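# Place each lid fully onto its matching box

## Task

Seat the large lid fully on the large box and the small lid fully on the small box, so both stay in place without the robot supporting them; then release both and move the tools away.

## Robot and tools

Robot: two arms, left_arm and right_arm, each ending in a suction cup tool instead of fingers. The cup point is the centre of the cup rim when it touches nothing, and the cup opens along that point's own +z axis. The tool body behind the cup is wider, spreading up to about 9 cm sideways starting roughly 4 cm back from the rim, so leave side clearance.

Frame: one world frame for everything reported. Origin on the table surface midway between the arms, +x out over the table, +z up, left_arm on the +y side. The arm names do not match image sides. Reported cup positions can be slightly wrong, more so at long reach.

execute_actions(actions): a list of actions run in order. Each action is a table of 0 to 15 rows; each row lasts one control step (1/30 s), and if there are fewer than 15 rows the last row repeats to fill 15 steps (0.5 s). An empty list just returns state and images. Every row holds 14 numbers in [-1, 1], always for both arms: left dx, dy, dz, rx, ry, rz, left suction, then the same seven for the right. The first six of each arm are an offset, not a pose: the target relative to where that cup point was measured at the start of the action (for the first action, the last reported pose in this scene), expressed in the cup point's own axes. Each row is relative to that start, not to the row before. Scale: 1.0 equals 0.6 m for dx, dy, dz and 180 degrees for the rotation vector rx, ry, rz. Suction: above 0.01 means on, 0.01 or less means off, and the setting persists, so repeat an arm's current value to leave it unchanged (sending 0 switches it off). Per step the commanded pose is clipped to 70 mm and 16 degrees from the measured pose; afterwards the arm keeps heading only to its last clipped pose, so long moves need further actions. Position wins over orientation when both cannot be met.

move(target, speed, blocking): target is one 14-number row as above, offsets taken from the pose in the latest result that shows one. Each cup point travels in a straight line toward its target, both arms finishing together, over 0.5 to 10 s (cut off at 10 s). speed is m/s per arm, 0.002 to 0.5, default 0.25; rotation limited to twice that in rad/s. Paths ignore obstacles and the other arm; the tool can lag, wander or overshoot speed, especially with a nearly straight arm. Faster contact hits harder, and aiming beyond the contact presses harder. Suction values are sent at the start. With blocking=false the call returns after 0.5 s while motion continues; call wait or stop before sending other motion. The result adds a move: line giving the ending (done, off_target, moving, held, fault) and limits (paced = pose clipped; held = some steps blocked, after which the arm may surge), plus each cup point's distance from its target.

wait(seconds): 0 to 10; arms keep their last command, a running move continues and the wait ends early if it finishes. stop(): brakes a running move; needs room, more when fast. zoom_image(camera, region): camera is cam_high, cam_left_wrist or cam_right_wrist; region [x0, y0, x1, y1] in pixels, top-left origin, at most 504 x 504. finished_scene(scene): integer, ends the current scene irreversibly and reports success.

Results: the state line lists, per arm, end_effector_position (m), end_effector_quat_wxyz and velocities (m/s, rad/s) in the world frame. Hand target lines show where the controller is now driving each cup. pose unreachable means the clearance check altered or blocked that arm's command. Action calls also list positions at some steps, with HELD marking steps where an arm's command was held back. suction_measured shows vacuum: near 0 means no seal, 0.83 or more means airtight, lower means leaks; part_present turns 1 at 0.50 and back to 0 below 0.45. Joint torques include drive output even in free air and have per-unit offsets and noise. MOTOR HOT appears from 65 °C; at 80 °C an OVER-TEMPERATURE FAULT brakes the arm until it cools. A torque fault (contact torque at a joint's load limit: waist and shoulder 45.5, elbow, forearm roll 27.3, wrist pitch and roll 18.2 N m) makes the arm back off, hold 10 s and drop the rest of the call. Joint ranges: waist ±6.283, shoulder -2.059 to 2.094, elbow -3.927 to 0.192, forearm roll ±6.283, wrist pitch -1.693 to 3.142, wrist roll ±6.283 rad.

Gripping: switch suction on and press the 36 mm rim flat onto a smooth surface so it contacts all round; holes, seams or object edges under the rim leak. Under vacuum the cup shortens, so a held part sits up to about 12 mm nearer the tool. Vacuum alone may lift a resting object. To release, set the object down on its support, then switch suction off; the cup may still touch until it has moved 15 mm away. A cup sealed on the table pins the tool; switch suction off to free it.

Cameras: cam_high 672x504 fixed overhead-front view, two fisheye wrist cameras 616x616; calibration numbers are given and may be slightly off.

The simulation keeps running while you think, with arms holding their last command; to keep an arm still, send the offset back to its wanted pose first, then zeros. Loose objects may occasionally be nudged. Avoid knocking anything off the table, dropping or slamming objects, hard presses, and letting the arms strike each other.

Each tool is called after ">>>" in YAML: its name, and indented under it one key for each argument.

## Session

>>> execute_actions:
  actions: []

Scene clock: 0.00 s.
left_arm: end_effector_position=(+0.4319, +0.2821, +0.2429) suction_measured=0.00 part_present=0 end_effector_quat_wxyz=(-0.001, -0.237, +0.971, -0.001) end_effector_velocity=(-0.000, +0.000, -0.000) end_effector_angular_velocity=(+0.001, +0.001, -0.002) | right_arm: end_effector_position=(+0.3449, -0.2326, +0.2419) suction_measured=0.00 part_present=0 end_effector_quat_wxyz=(-0.003, +0.179, +0.984, -0.001) end_effector_velocity=(-0.000, -0.000, +0.000) end_effector_angular_velocity=(-0.000, -0.001, -0.000)
Joint positions: left_arm=[ 0.001 -0.262 -0.931 -0.002  1.195  1.834] | right_arm=[ 0.    -0.264 -0.927  0.     1.197  2.879]
Joint velocities: left_arm=[-0.     0.001 -0.     0.001  0.     0.001] | right_arm=[-0.    -0.001  0.    -0.    -0.     0.   ]
Joint torques (N m, as the arm reports them, + toward a larger angle): no reading
Motor temperatures (°C, as the motors report them): left_arm=[33 36 36 37 41 36] | right_arm=[35 38 36 37 37 39]
Hand target (left_arm): +0.432, +0.282, +0.243; -0.001, -0.237, +0.971, -0.001
Hand target (right_arm): +0.345, -0.233, +0.242; -0.003, +0.179, +0.984, -0.001
camera_calibration (this result's frames):
cam_left_wrist: T_world_to_cam=[[0.502407, -0.864281, 0.0245933, 0.0251969], [-0.764644, -0.43085, 0.479258, 0.354346], [-0.403618, -0.259588, -0.877329, 0.541495], [0, 0, 0, 1]] pos_world=[0.476846, 0.315012, 0.304627]
cam_right_wrist: T_world_to_cam=[[-0.325877, -0.945356, -0.0103291, -0.0982605], [-0.862294, 0.292729, 0.413231, 0.286381], [-0.387626, 0.143569, -0.910568, 0.466747], [0, 0, 0, 1]] pos_world=[0.395847, -0.243734, 0.305648]

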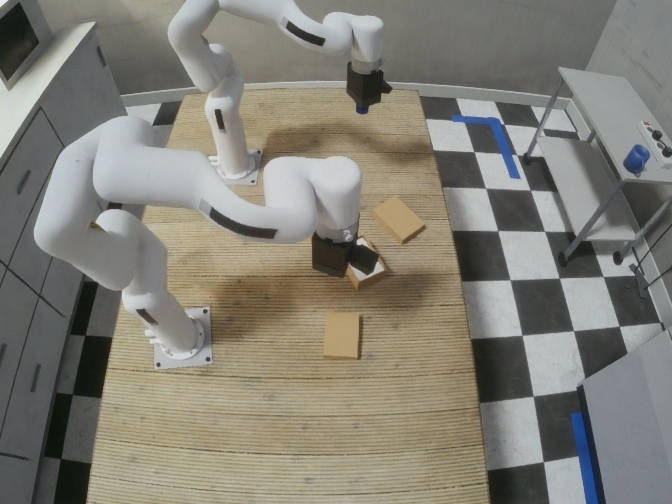

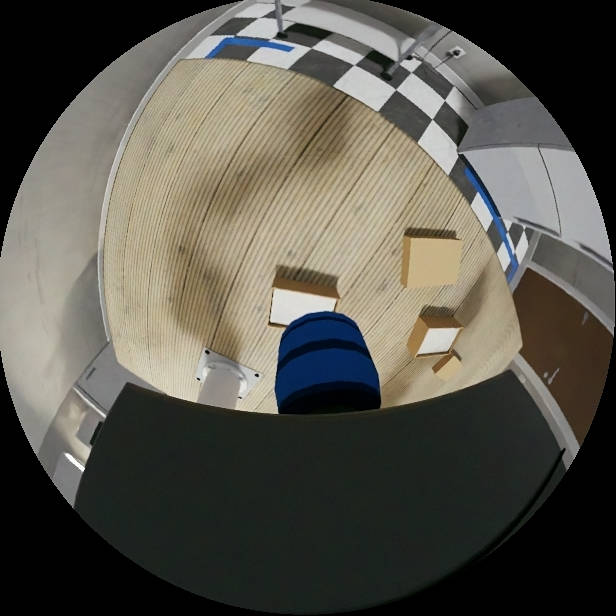

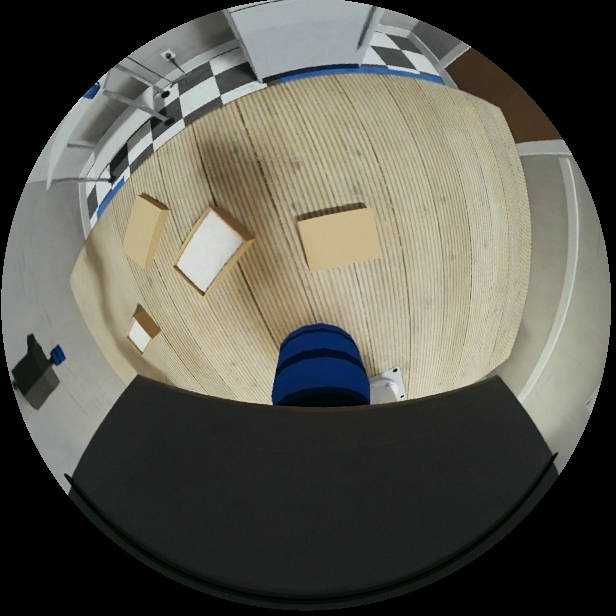

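>>> zoom_image:
  camera: "cam_right_wrist"
  region: [110, 180, 398, 360]

>>> zoom_image:
  camera: "cam_left_wrist"
  region: [256, 215, 480, 390]

Region (110, 180, 398, 360) of cam_right_wrist's 616x616 image, scaled by 1.750, with more detail than that image has; it fills the top 315 rows of this view, and the rest is white.

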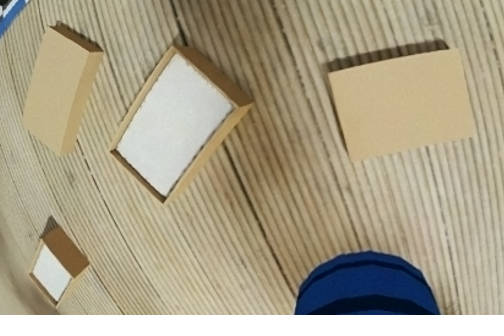

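Region (256, 215, 480, 390) of cam_left_wrist's 616x616 image, scaled by 2.250, with more detail than that image has; it fills the top 394 rows of this view, and the rest is white.

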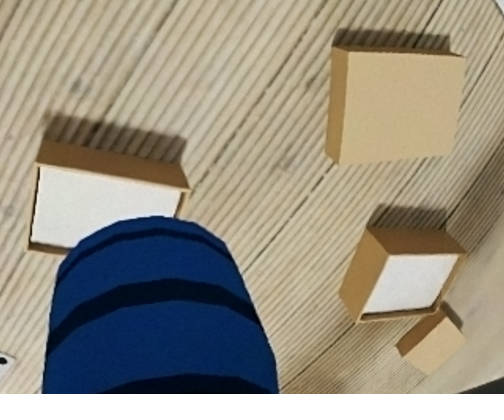

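>>> move:
  target: [0.3838,-0.524,0.205,0,0,0.0106,0,0.0192,-0.0957,0.2367,0,0,-0.0867,0]
  speed: 0.35

Scene clock: 4.70 s.
left_arm: end_effector_position=(+0.3722, -0.1026, +0.1197) suction_measured=0.00 part_present=0 end_effector_quat_wxyz=(-0.001, -0.221, +0.975, +0.000) end_effector_velocity=(-0.000, -0.003, -0.001) end_effector_angular_velocity=(+0.002, +0.003, -0.000) | right_arm: end_effector_position=(+0.3135, -0.2821, +0.1002) suction_measured=0.00 part_present=0 end_effector_quat_wxyz=(-0.003, +0.043, +0.999, -0.000) end_effector_velocity=(-0.001, -0.001, -0.001) end_effector_angular_velocity=(-0.001, +0.003, -0.001)
Joint positions: left_arm=[-0.824  0.29  -1.208 -0.002  0.92   1.042] | right_arm=[-0.121 -0.194 -0.556  0.     0.756  2.485]
Joint velocities: left_arm=[-0.003  0.009 -0.011 -0.001  0.005 -0.002] | right_arm=[-0.002  0.001  0.002 -0.001 -0.001  0.   ]
Joint torques (N m, as the arm reports them, + toward a larger angle): left_arm=[  0.25 -22.31 -15.17  -1.34  -0.79  -0.01] | right_arm=[ -1.72 -10.49 -18.87  -1.82  -1.3    0.62]
Motor temperatures (°C, as the motors report them): left_arm=[33 36 38 37 41 36] | right_arm=[35 38 38 37 37 39]
Hand target (left_arm): +0.372, -0.103, +0.119; -0.001, -0.221, +0.975, +0.001
Hand target (right_arm): +0.313, -0.282, +0.100; -0.003, +0.043, +0.999, -0.000
Off the commanded pose (left_arm): 0.001 m, 0 deg.
Off the commanded pose (right_arm): 0.001 m, 0 deg.
move: done
camera_calibration (this result's frames):
cam_left_wrist: T_world_to_cam=[[0.474147, -0.880146, 0.0229583, -0.265214], [-0.778288, -0.406798, 0.478313, 0.209697], [-0.411646, -0.244659, -0.877889, 0.314053], [0, 0, 0, 1]] pos_world=[0.418234, -0.0712868, 0.181492]
cam_right_wrist: T_world_to_cam=[[-0.0596448, -0.99814, -0.0126229, -0.254888], [-0.909194, 0.0491009, 0.413467, 0.27832], [-0.412078, 0.0361378, -0.910432, 0.310017], [0, 0, 0, 1]] pos_world=[0.365596, -0.279283, 0.163956]

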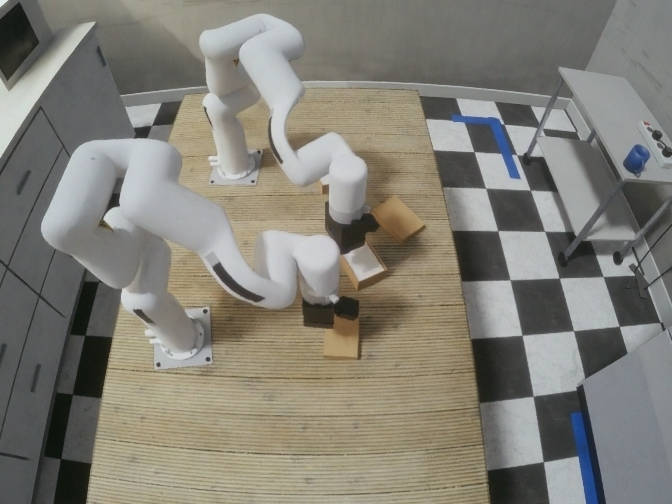

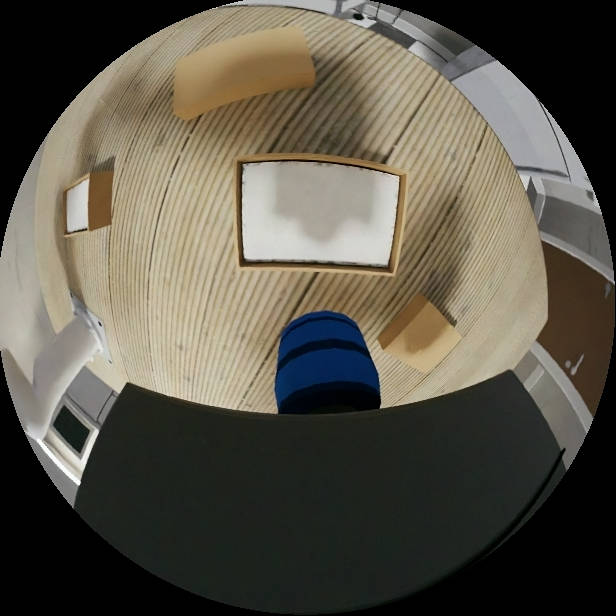

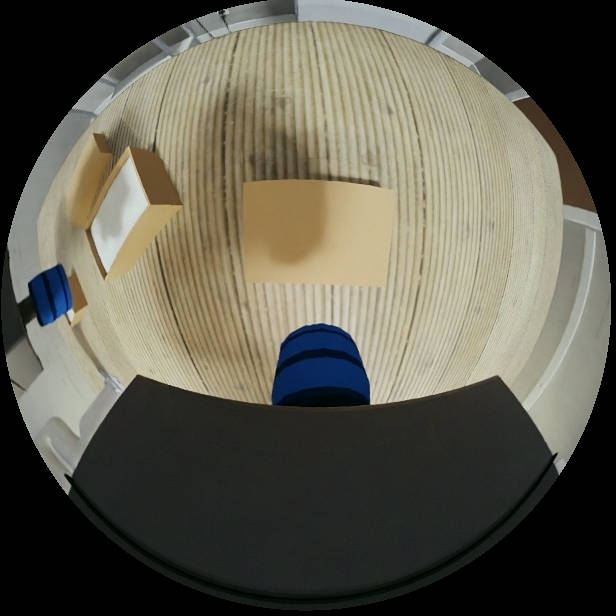

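>>> zoom_image:
  camera: "cam_left_wrist"
  region: [230, 148, 416, 284]

>>> zoom_image:
  camera: "cam_right_wrist"
  region: [234, 172, 402, 296]

Region (230, 148, 416, 284) of cam_left_wrist's 616x616 image, scaled by 2.710, with more detail than that image has; it fills the top 369 rows of this view, and the rest is white.

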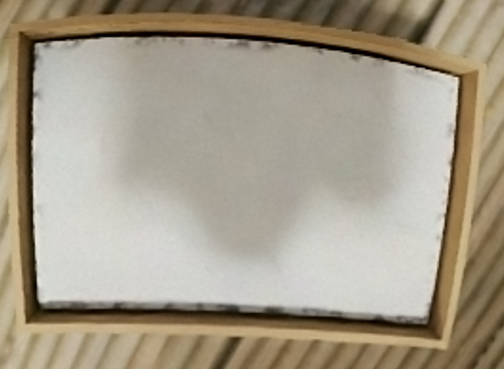

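Region (234, 172, 402, 296) of cam_right_wrist's 616x616 image, scaled by 3.000, with more detail than that image has; it fills the top 372 rows of this view, and the rest is white.

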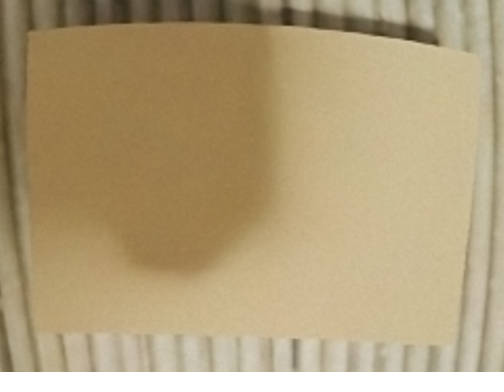

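>>> move:
  target: [-0.2835,0.1295,0.0417,0,0,-0.058,0,-0.081,-0.0037,0.1,0,0,0,0]
  speed: 0.3

>>> zoom_image:
  camera: "cam_left_wrist"
  region: [215, 135, 435, 295]

Scene clock: 7.60 s.
left_arm: end_effector_position=(+0.4919, +0.0405, +0.0948) suction_measured=0.00 part_present=0 end_effector_quat_wxyz=(-0.001, -0.309, +0.951, +0.000) end_effector_velocity=(+0.002, +0.002, +0.000) end_effector_angular_velocity=(-0.000, -0.000, +0.004) | right_arm: end_effector_position=(+0.3616, -0.2886, +0.0405) suction_measured=0.00 part_present=0 end_effector_quat_wxyz=(-0.003, +0.043, +0.999, -0.000) end_effector_velocity=(-0.000, -0.000, -0.002) end_effector_angular_velocity=(-0.001, +0.003, +0.001)
Joint positions: left_arm=[-0.469  0.331 -1.188 -0.002  0.858  1.216] | right_arm=[-0.141  0.109 -0.685  0.     0.581  2.465]
Joint velocities: left_arm=[ 0.005  0.001 -0.002 -0.     0.001  0.001] | right_arm=[ 0.     0.005 -0.001 -0.001 -0.001  0.   ]
Joint torques (N m, as the arm reports them, + toward a larger angle): left_arm=[  0.19 -23.43 -15.31  -0.8   -0.71   0.02] | right_arm=[ -1.63 -14.09 -16.96  -1.87  -1.27   0.62]
Motor temperatures (°C, as the motors report them): left_arm=[33 36 38 37 41 36] | right_arm=[35 38 38 37 37 39]
Hand target (left_arm): +0.492, +0.041, +0.095; -0.001, -0.309, +0.951, +0.000
Hand target (right_arm): +0.362, -0.289, +0.040; -0.003, +0.043, +0.999, -0.000
Off the commanded pose (left_arm): 0.001 m, 0 deg.
Off the commanded pose (right_arm): 0.001 m, 0 deg.
move: done
camera_calibration (this result's frames):
cam_left_wrist: T_world_to_cam=[[0.625266, -0.78006, 0.0234419, -0.273866], [-0.692082, -0.540365, 0.478569, 0.335994], [-0.360645, -0.315457, -0.877737, 0.354174], [0, 0, 0, 1]] pos_world=[0.531506, 0.0796536, 0.156495]
cam_right_wrist: T_world_to_cam=[[-0.0596393, -0.998139, -0.0127498, -0.259189], [-0.909354, 0.0490573, 0.413121, 0.347137], [-0.411727, 0.0362324, -0.910587, 0.275556], [0, 0, 0, 1]] pos_world=[0.413666, -0.28572, 0.104204]

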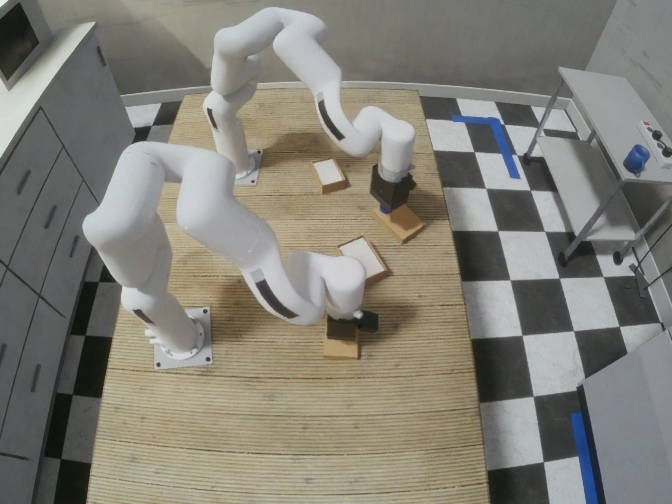

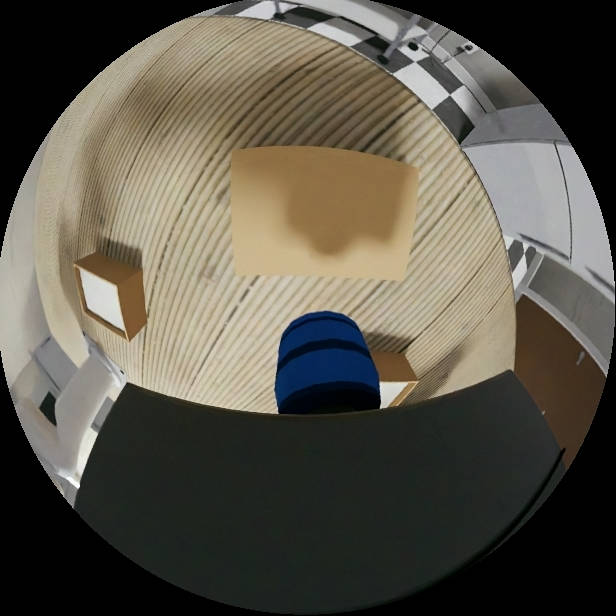

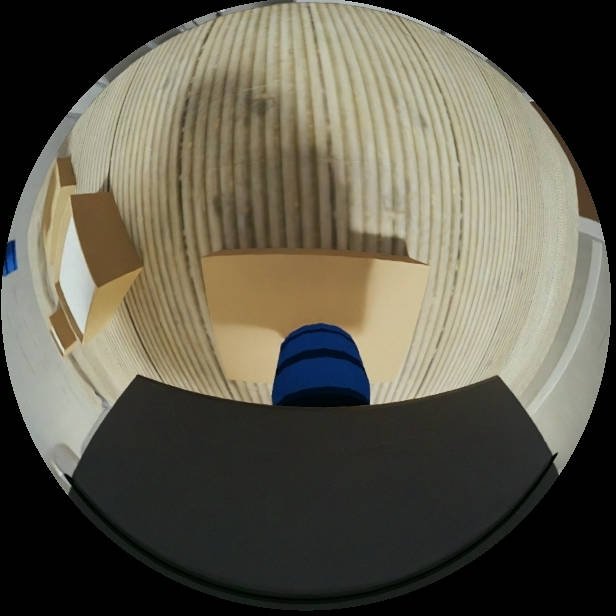

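Region (215, 135, 435, 295) of cam_left_wrist's 616x616 image, scaled by 2.291, with more detail than that image has; it fills the top 367 rows of this view, and the rest is white.

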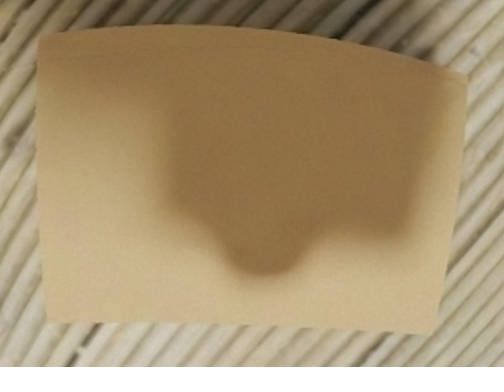

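>>> move:
  target: [-0.0972,-0.0128,0.085,0,0,-0.003,0,0,0,0.031,0,0,0,1]
  speed: 0.09

>>> move:
  target: [0,0,0.03,0,0,0,1,0,0,0,0,0,0,1]
  speed: 0.02

Scene clock: 9.87 s.
left_arm: end_effector_position=(+0.5436, +0.0684, +0.0439) suction_measured=0.00 part_present=0 end_effector_quat_wxyz=(-0.001, -0.313, +0.950, -0.000) end_effector_velocity=(-0.000, +0.000, -0.002) end_effector_angular_velocity=(+0.001, +0.003, -0.002) | right_arm: end_effector_position=(+0.3616, -0.2886, +0.0220) suction_measured=0.89 part_present=1 end_effector_quat_wxyz=(-0.003, +0.043, +0.999, -0.000) end_effector_velocity=(-0.000, -0.000, -0.001) end_effector_angular_velocity=(+0.000, +0.001, -0.001)
Joint positions: left_arm=[-0.38   0.52  -1.312 -0.002  0.793  1.296] | right_arm=[-0.141  0.161 -0.68   0.     0.524  2.465]
Joint velocities: left_arm=[ 0.     0.005 -0.003 -0.     0.001  0.002] | right_arm=[-0.001  0.002 -0.     0.    -0.     0.   ]
Joint torques (N m, as the arm reports them, + toward a larger angle): left_arm=[  0.35 -25.15 -14.81  -0.87  -0.88   0.14] | right_arm=[ -1.77 -14.44 -16.35  -1.98  -1.4    0.62]
Motor temperatures (°C, as the motors report them): left_arm=[33 36 39 37 41 36] | right_arm=[35 38 39 37 37 39]
Hand target (left_arm): +0.544, +0.069, +0.044; -0.001, -0.313, +0.950, -0.000
Hand target (right_arm): +0.362, -0.289, +0.022; -0.003, +0.043, +0.999, -0.000
Off the commanded pose (left_arm): 0.000 m, 0 deg.
Off the commanded pose (right_arm): 0.000 m, 0 deg.
move: done
camera_calibration (this result's frames):
cam_left_wrist: T_world_to_cam=[[0.632502, -0.774187, 0.023996, -0.287534], [-0.687237, -0.546636, 0.478429, 0.408935], [-0.357276, -0.319098, -0.877798, 0.335395], [0, 0, 0, 1]] pos_world=[0.58273, 0.107958, 0.105662]
cam_right_wrist: T_world_to_cam=[[-0.059643, -0.998138, -0.012748, -0.259427], [-0.9094, 0.0490655, 0.413019, 0.354803], [-0.411624, 0.0362267, -0.910633, 0.258667], [0, 0, 0, 1]] pos_world=[0.413658, -0.285723, 0.0857035]

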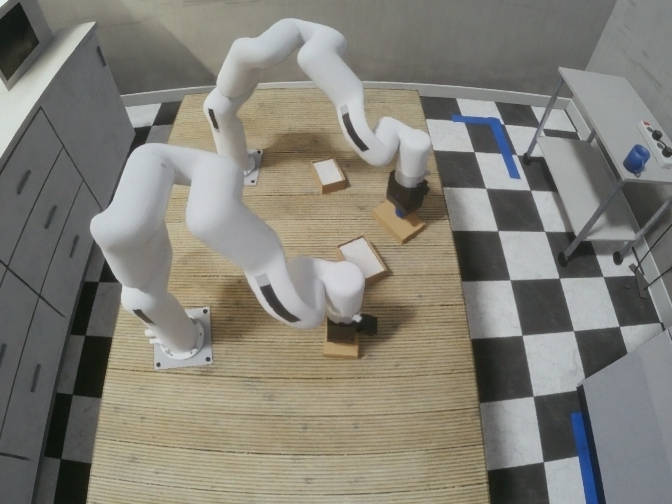

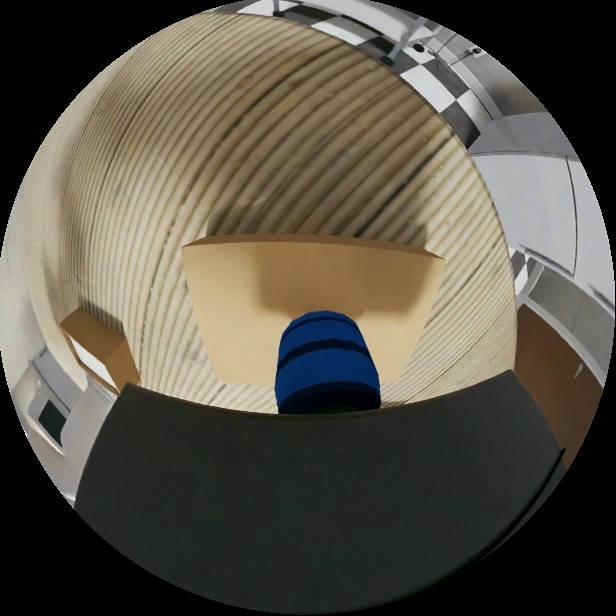

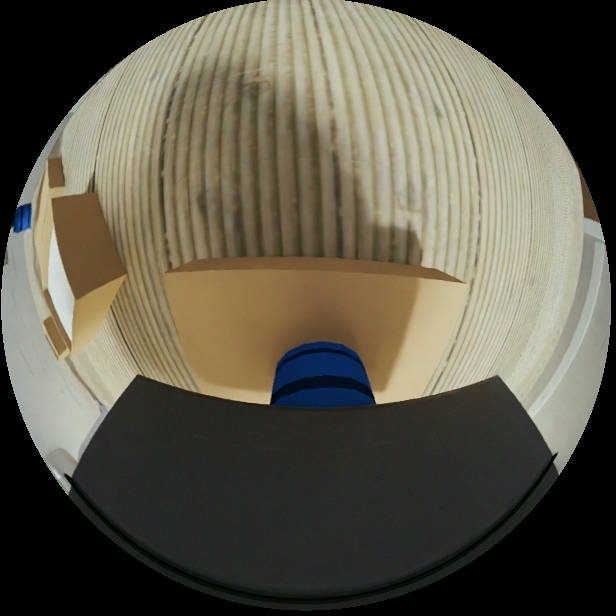

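Scene clock: 11.07 s.
left_arm: end_effector_position=(+0.5435, +0.0684, +0.0260) suction_measured=0.86 part_present=1 end_effector_quat_wxyz=(-0.001, -0.313, +0.950, -0.000) end_effector_velocity=(+0.002, -0.001, +0.001) end_effector_angular_velocity=(-0.002, -0.005, +0.000) | right_arm: end_effector_position=(+0.3616, -0.2886, +0.0220) suction_measured=0.90 part_present=1 end_effector_quat_wxyz=(-0.003, +0.043, +0.999, -0.000) end_effector_velocity=(-0.000, +0.000, +0.000) end_effector_angular_velocity=(-0.001, +0.000, +0.001)
Joint positions: left_arm=[-0.38   0.554 -1.307 -0.002  0.755  1.296] | right_arm=[-0.141  0.161 -0.68   0.     0.524  2.465]
Joint velocities: left_arm=[ 0.     0.001 -0.002 -0.    -0.003  0.   ] | right_arm=[ 0.001 -0.     0.    -0.001  0.     0.001]
Joint torques (N m, as the arm reports them, + toward a larger angle): left_arm=[  0.6  -25.57 -14.9   -1.04  -0.79  -0.06] | right_arm=[ -1.68 -14.51 -16.32  -1.83  -1.3    0.61]
Motor temperatures (°C, as the motors report them): left_arm=[33 36 39 37 41 36] | right_arm=[35 38 39 37 37 39]
Hand target (left_arm): +0.544, +0.068, +0.026; -0.001, -0.313, +0.950, -0.000
Hand target (right_arm): +0.362, -0.289, +0.022; -0.003, +0.043, +0.999, -0.000
Off the commanded pose (left_arm): 0.000 m, 0 deg.
Off the commanded pose (right_arm): 0.000 m, 0 deg.
move: done
camera_calibration (this result's frames):
cam_left_wrist: T_world_to_cam=[[0.632542, -0.774155, 0.0239517, -0.287101], [-0.687209, -0.546699, 0.478397, 0.417487], [-0.357259, -0.319066, -0.877817, 0.319676], [0, 0, 0, 1]] pos_world=[0.582711, 0.107977, 0.0877695]
cam_right_wrist: T_world_to_cam=[[-0.059643, -0.998138, -0.012748, -0.259427], [-0.9094, 0.0490655, 0.413019, 0.354802], [-0.411624, 0.0362267, -0.910633, 0.258667], [0, 0, 0, 1]] pos_world=[0.413658, -0.285723, 0.0857034]

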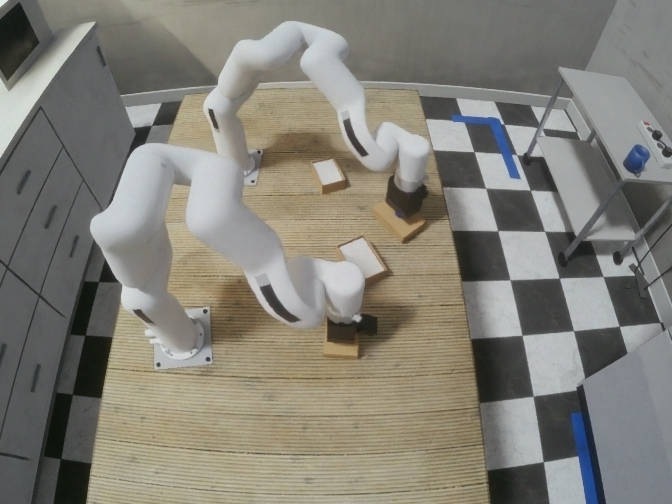

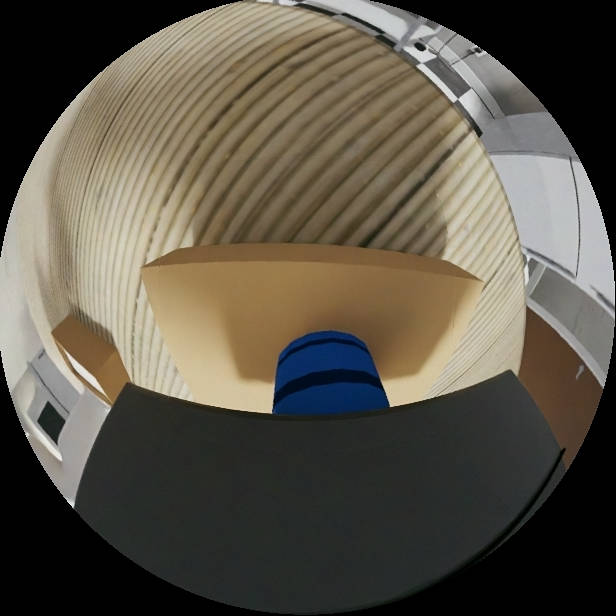

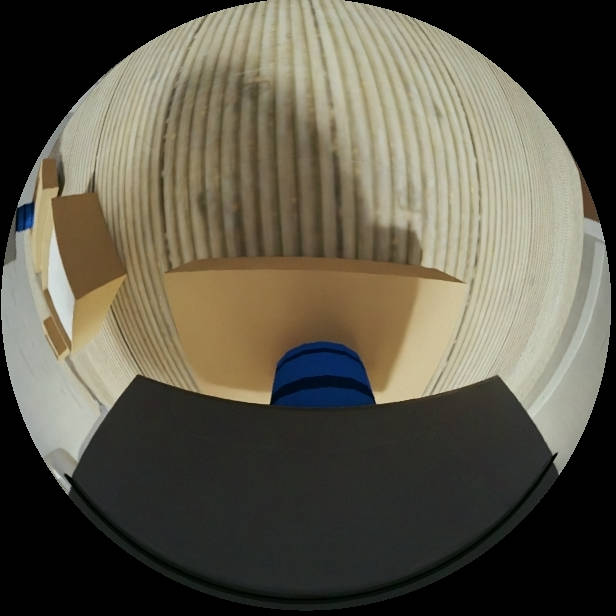

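>>> move:
  target: [0.0615,-0.017,-0.1,0,0,0,1,0,0,-0.125,0,0,0,1]
  speed: 0.13

>>> move:
  target: [0.2457,-0.0677,-0.02,0,0,0.0608,1,0.1877,0.0422,0,0,0,-0.1317,1]
  speed: 0.22

>>> zoom_image:
  camera: "cam_left_wrist"
  region: [135, 220, 261, 276]

>>> zoom_image:
  camera: "cam_left_wrist"
  region: [370, 230, 496, 290]

Scene clock: 12.57 s.
left_arm: end_effector_position=(+0.5199, +0.0385, +0.0856) suction_measured=0.93 part_present=1 end_effector_quat_wxyz=(-0.001, -0.313, +0.950, +0.000) end_effector_velocity=(+0.000, -0.000, +0.002) end_effector_angular_velocity=(-0.000, -0.001, +0.002) | right_arm: end_effector_position=(+0.3615, -0.2886, +0.0963) suction_measured=0.90 part_present=1 end_effector_quat_wxyz=(-0.003, +0.043, +0.999, -0.000) end_effector_velocity=(+0.001, -0.000, +0.003) end_effector_angular_velocity=(-0.000, -0.002, +0.001)
Joint positions: left_arm=[-0.447  0.424 -1.298 -0.002  0.876  1.229] | right_arm=[-0.141 -0.027 -0.722  0.     0.755  2.465]
Joint velocities: left_arm=[-0.    -0.001 -0.003  0.     0.003 -0.002] | right_arm=[-0.    -0.005 -0.004 -0.     0.008 -0.002]
Joint torques (N m, as the arm reports them, + toward a larger angle): left_arm=[  0.69 -24.58 -15.34  -1.06  -0.61   0.02] | right_arm=[ -1.75 -13.02 -19.01  -1.92  -1.35   0.56]
Motor temperatures (°C, as the motors report them): left_arm=[33 36 39 37 41 36] | right_arm=[35 38 39 37 37 39]
Hand target (left_arm): +0.520, +0.038, +0.086; -0.001, -0.313, +0.950, -0.000
Hand target (right_arm): +0.362, -0.289, +0.097; -0.003, +0.043, +0.999, -0.000
Off the commanded pose (left_arm): 0.001 m, 0 deg.
Off the commanded pose (right_arm): 0.001 m, 0 deg.
move: done
camera_calibration (this result's frames):
cam_left_wrist: T_world_to_cam=[[0.63258, -0.774148, 0.0231651, -0.296691], [-0.686833, -0.546908, 0.478697, 0.356145], [-0.357914, -0.318725, -0.877674, 0.354301], [0, 0, 0, 1]] pos_world=[0.559102, 0.0780203, 0.147348]
cam_right_wrist: T_world_to_cam=[[-0.0596316, -0.998139, -0.0127232, -0.258479], [-0.909053, 0.0490349, 0.413785, 0.323791], [-0.412391, 0.0362407, -0.910286, 0.326617], [0, 0, 0, 1]] pos_world=[0.413624, -0.285712, 0.160046]

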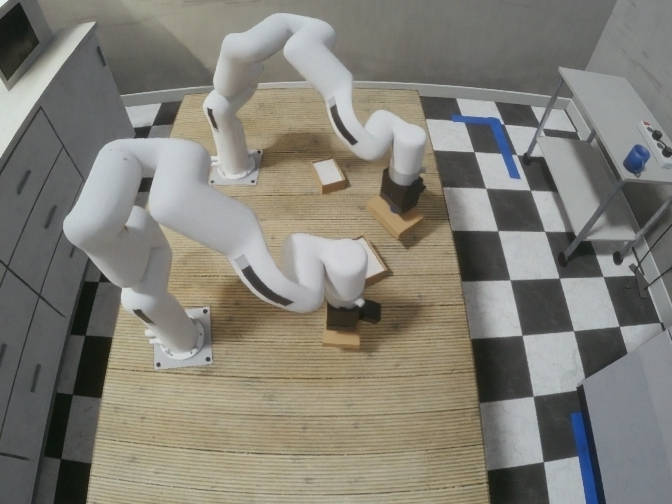

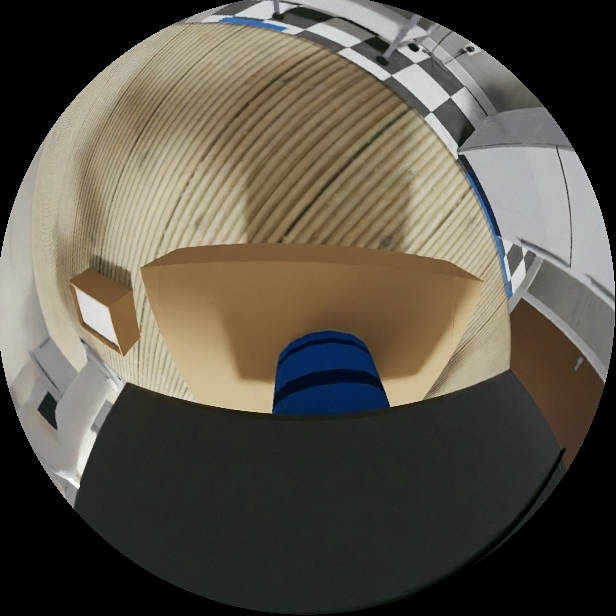

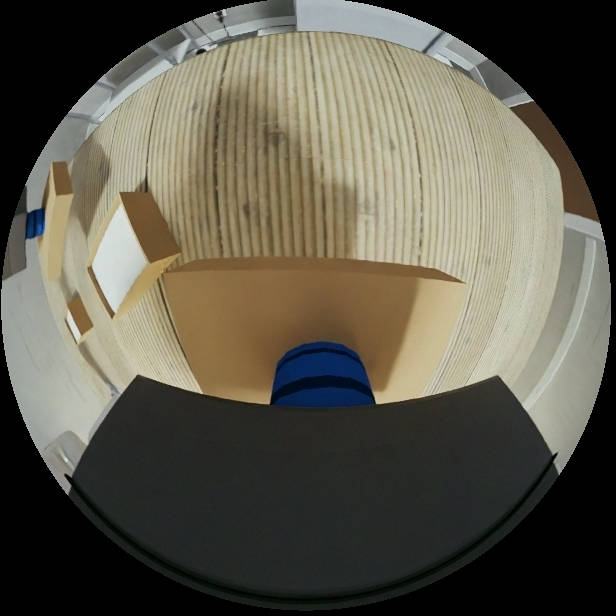

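Scene clock: 14.03 s.
left_arm: end_effector_position=(+0.4257, -0.0816, +0.0976) suction_measured=0.93 part_present=1 end_effector_quat_wxyz=(-0.001, -0.222, +0.975, +0.000) end_effector_velocity=(-0.001, -0.002, +0.001) end_effector_angular_velocity=(-0.002, -0.001, -0.002) | right_arm: end_effector_position=(+0.2517, -0.2538, +0.0964) suction_measured=0.90 part_present=1 end_effector_quat_wxyz=(-0.003, -0.163, +0.987, +0.000) end_effector_velocity=(-0.001, +0.001, +0.000) end_effector_angular_velocity=(+0.001, -0.001, +0.005)
Joint positions: left_arm=[-0.724  0.389 -1.283 -0.002  0.896  1.141] | right_arm=[-0.018 -0.406 -0.355  0.     0.767  2.174]
Joint velocities: left_arm=[-0.003 -0.001 -0.001 -0.     0.001 -0.001] | right_arm=[ 0.002 -0.007  0.004  0.001  0.002 -0.004]
Joint torques (N m, as the arm reports them, + toward a larger angle): left_arm=[  0.73 -24.44 -15.8   -1.03  -0.73  -0.05] | right_arm=[ -1.62  -7.29 -19.18  -1.91  -1.34   0.6 ]
Motor temperatures (°C, as the motors report them): left_arm=[33 37 39 37 41 36] | right_arm=[35 38 39 37 37 39]
Hand target (left_arm): +0.426, -0.082, +0.098; -0.001, -0.221, +0.975, +0.000
Hand target (right_arm): +0.252, -0.254, +0.096; -0.003, -0.163, +0.987, +0.000
Off the commanded pose (left_arm): 0.000 m, 0 deg.
Off the commanded pose (right_arm): 0.001 m, 0 deg.
move: done
camera_calibration (this result's frames):
cam_left_wrist: T_world_to_cam=[[0.474589, -0.879909, 0.0229188, -0.271691], [-0.777974, -0.407145, 0.478528, 0.270304], [-0.41173, -0.244934, -0.877773, 0.321829], [0, 0, 0, 1]] pos_world=[0.471737, -0.0501841, 0.159371]
cam_right_wrist: T_world_to_cam=[[0.346296, -0.938013, -0.014494, -0.317044], [-0.851943, -0.320914, 0.413772, 0.114008], [-0.392775, -0.13094, -0.910265, 0.232804], [0, 0, 0, 1]] pos_world=[0.298359, -0.230322, 0.160144]

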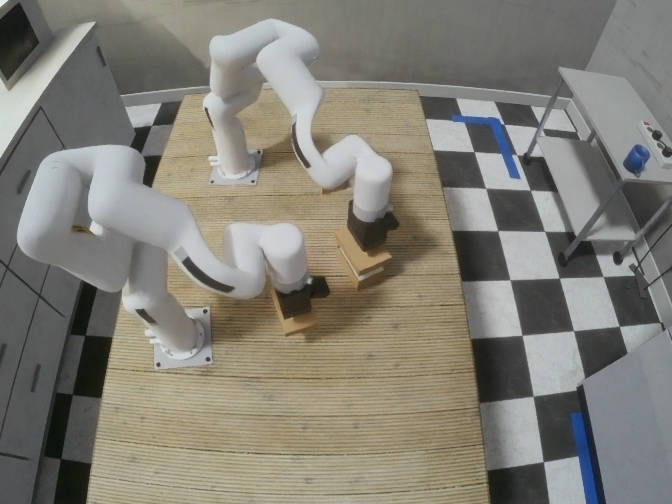

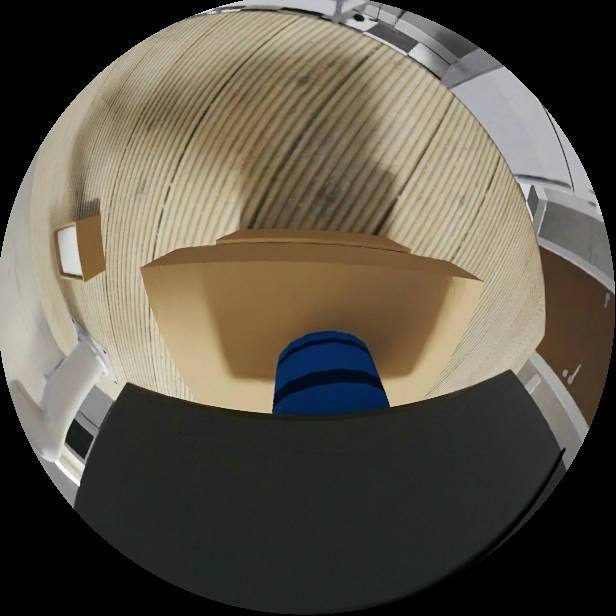

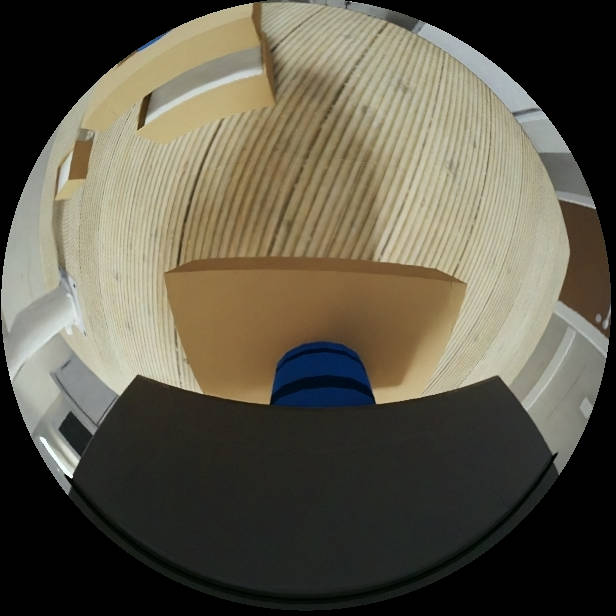

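Region (135, 220, 261, 276) of cam_left_wrist's 616x616 image, scaled by 4.000, with more detail than that image has.

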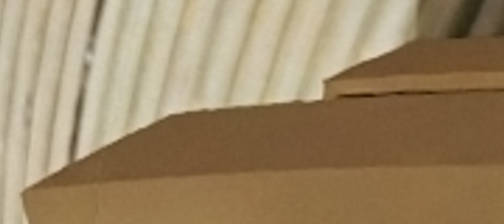

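Region (370, 230, 496, 290) of cam_left_wrist's 616x616 image, scaled by 4.000, with more detail than that image has; it fills the top 240 rows of this view, and the rest is white.

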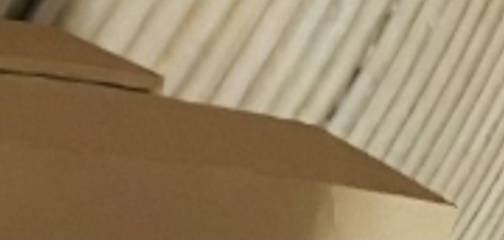

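>>> move:
  target: [0.0006,-0.0005,0.05,0,0,-0.0005,1,0,0,0,0,0,0,1]
  speed: 0.08

>>> move:
  target: [0,0,0.022,0,0,0,1,0,0,0,0,0,0,1]
  speed: 0.018

Scene clock: 17.23 s.
left_arm: end_effector_position=(+0.4257, -0.0821, +0.0680) suction_measured=0.93 part_present=1 end_effector_quat_wxyz=(-0.001, -0.222, +0.975, +0.000) end_effector_velocity=(-0.000, -0.001, -0.002) end_effector_angular_velocity=(+0.000, +0.000, -0.001) | right_arm: end_effector_position=(+0.2517, -0.2538, +0.0964) suction_measured=0.90 part_present=1 end_effector_quat_wxyz=(-0.003, -0.163, +0.987, +0.000) end_effector_velocity=(-0.000, -0.000, -0.000) end_effector_angular_velocity=(+0.000, -0.000, -0.001)
Joint positions: left_arm=[-0.725  0.438 -1.262 -0.002  0.825  1.139] | right_arm=[-0.018 -0.406 -0.355  0.     0.767  2.174]
Joint velocities: left_arm=[-0.001  0.004  0.001 -0.    -0.005 -0.   ] | right_arm=[-0.    -0.001  0.001  0.     0.     0.   ]
Joint torques (N m, as the arm reports them, + toward a larger angle): left_arm=[  0.2  -24.51 -15.06  -0.94  -0.83  -0.33] | right_arm=[ -1.52  -7.35 -19.14  -1.87  -1.31   0.62]
Motor temperatures (°C, as the motors report them): left_arm=[33 37 40 37 41 36] | right_arm=[35 38 40 37 37 39]
Hand target (left_arm): +0.426, -0.082, +0.068; -0.001, -0.222, +0.975, +0.000
Hand target (right_arm): +0.252, -0.254, +0.096; -0.003, -0.163, +0.987, +0.000
Off the commanded pose (left_arm): 0.000 m, 0 deg.
Off the commanded pose (right_arm): 0.000 m, 0 deg.
move: done
camera_calibration (this result's frames):
cam_left_wrist: T_world_to_cam=[[0.476042, -0.87911, 0.0234385, -0.272], [-0.777522, -0.40828, 0.478296, 0.283935], [-0.410905, -0.245913, -0.877886, 0.295265], [0, 0, 0, 1]] pos_world=[0.471575, -0.0505838, 0.12978]
cam_right_wrist: T_world_to_cam=[[0.346298, -0.938012, -0.014494, -0.317044], [-0.851943, -0.320916, 0.413771, 0.114006], [-0.392774, -0.13094, -0.910266, 0.232803], [0, 0, 0, 1]] pos_world=[0.298358, -0.230321, 0.160145]

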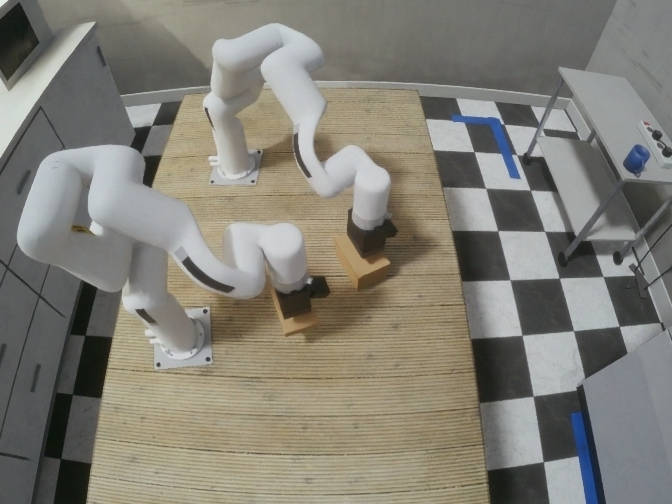

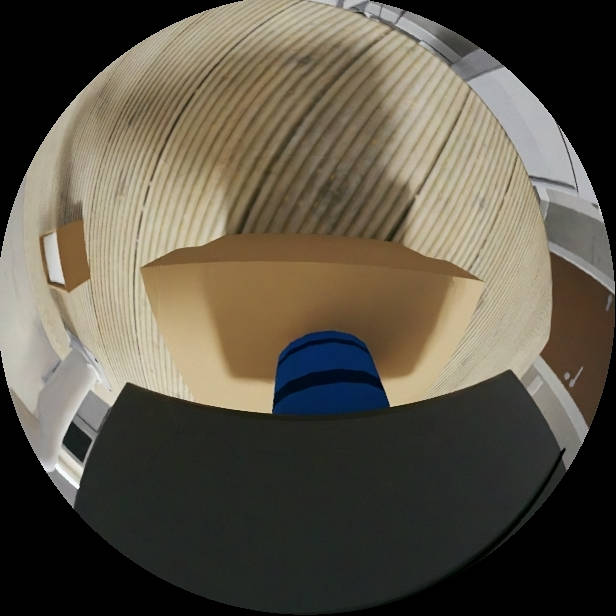

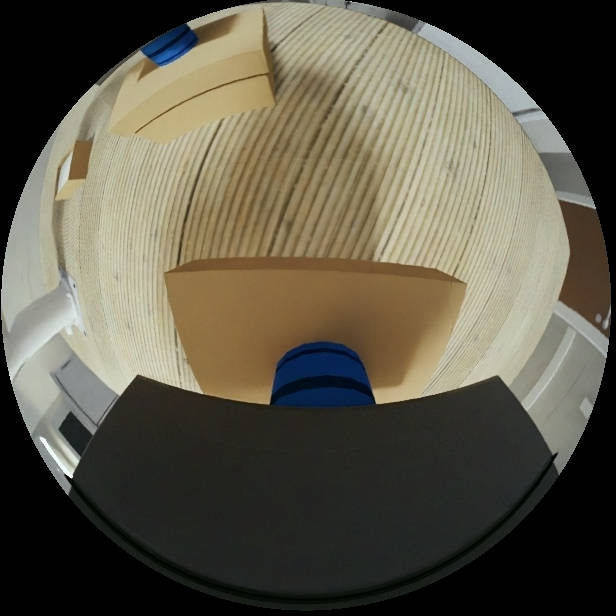

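Scene clock: 18.23 s.
left_arm: end_effector_position=(+0.4257, -0.0820, +0.0550) suction_measured=0.93 part_present=1 end_effector_quat_wxyz=(-0.001, -0.222, +0.975, +0.000) end_effector_velocity=(+0.000, -0.001, -0.000) end_effector_angular_velocity=(-0.003, -0.003, -0.002) | right_arm: end_effector_position=(+0.2517, -0.2538, +0.0964) suction_measured=0.90 part_present=1 end_effector_quat_wxyz=(-0.003, -0.163, +0.987, +0.000) end_effector_velocity=(-0.000, +0.000, +0.000) end_effector_angular_velocity=(-0.000, -0.000, +0.000)
Joint positions: left_arm=[-0.725  0.461 -1.255 -0.002  0.795  1.139] | right_arm=[-0.018 -0.406 -0.355  0.     0.767  2.174]
Joint velocities: left_arm=[-0.001  0.002 -0.001 -0.    -0.005  0.001] | right_arm=[ 0.001 -0.001  0.    -0.     0.     0.001]
Joint torques (N m, as the arm reports them, + toward a larger angle): left_arm=[  0.3  -24.83 -14.91  -1.18  -0.7    0.04] | right_arm=[ -1.76  -7.22 -19.08  -1.91  -1.34   0.66]
Motor temperatures (°C, as the motors report them): left_arm=[33 37 40 37 41 36] | right_arm=[35 38 40 37 37 39]
Hand target (left_arm): +0.426, -0.082, +0.055; -0.001, -0.222, +0.975, +0.000
Hand target (right_arm): +0.252, -0.254, +0.096; -0.003, -0.163, +0.987, +0.000
Off the commanded pose (left_arm): 0.000 m, 0 deg.
Off the commanded pose (right_arm): 0.000 m, 0 deg.
move: done
camera_calibration (this result's frames):
cam_left_wrist: T_world_to_cam=[[0.476079, -0.879092, 0.0233709, -0.271671], [-0.777498, -0.408345, 0.478279, 0.290169], [-0.410908, -0.245869, -0.877897, 0.283805], [0, 0, 0, 1]] pos_world=[0.471561, -0.0505562, 0.116719]
cam_right_wrist: T_world_to_cam=[[0.346298, -0.938012, -0.014494, -0.317044], [-0.851943, -0.320916, 0.413771, 0.114006], [-0.392774, -0.13094, -0.910266, 0.232803], [0, 0, 0, 1]] pos_world=[0.298358, -0.230321, 0.160145]

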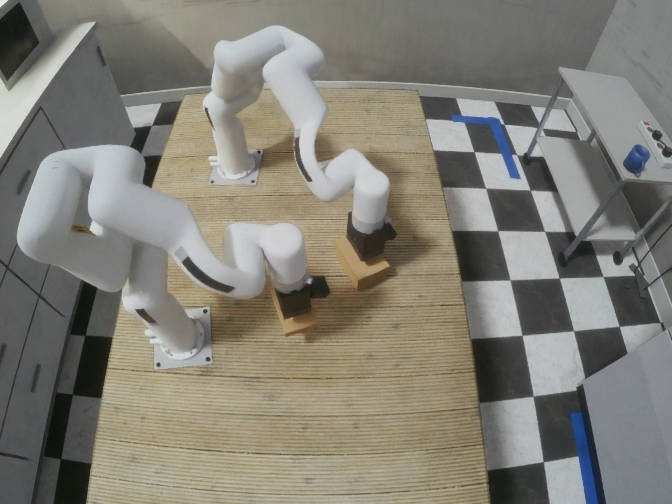

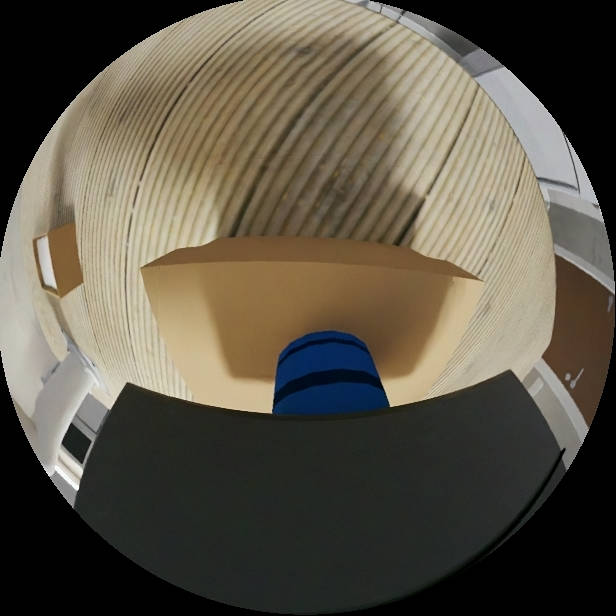

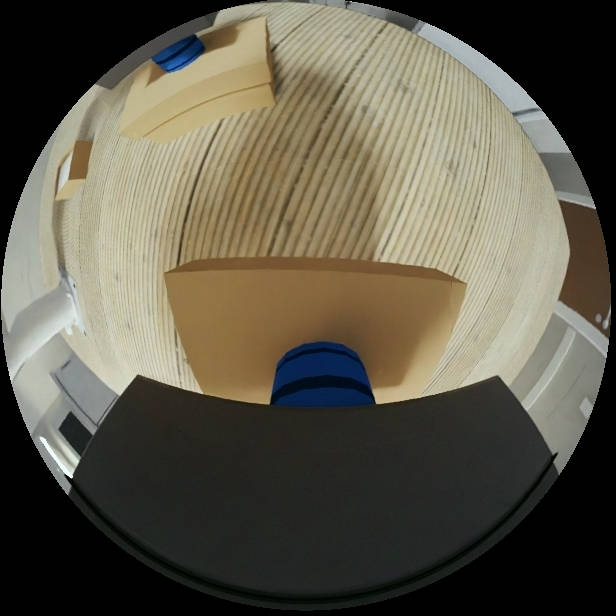

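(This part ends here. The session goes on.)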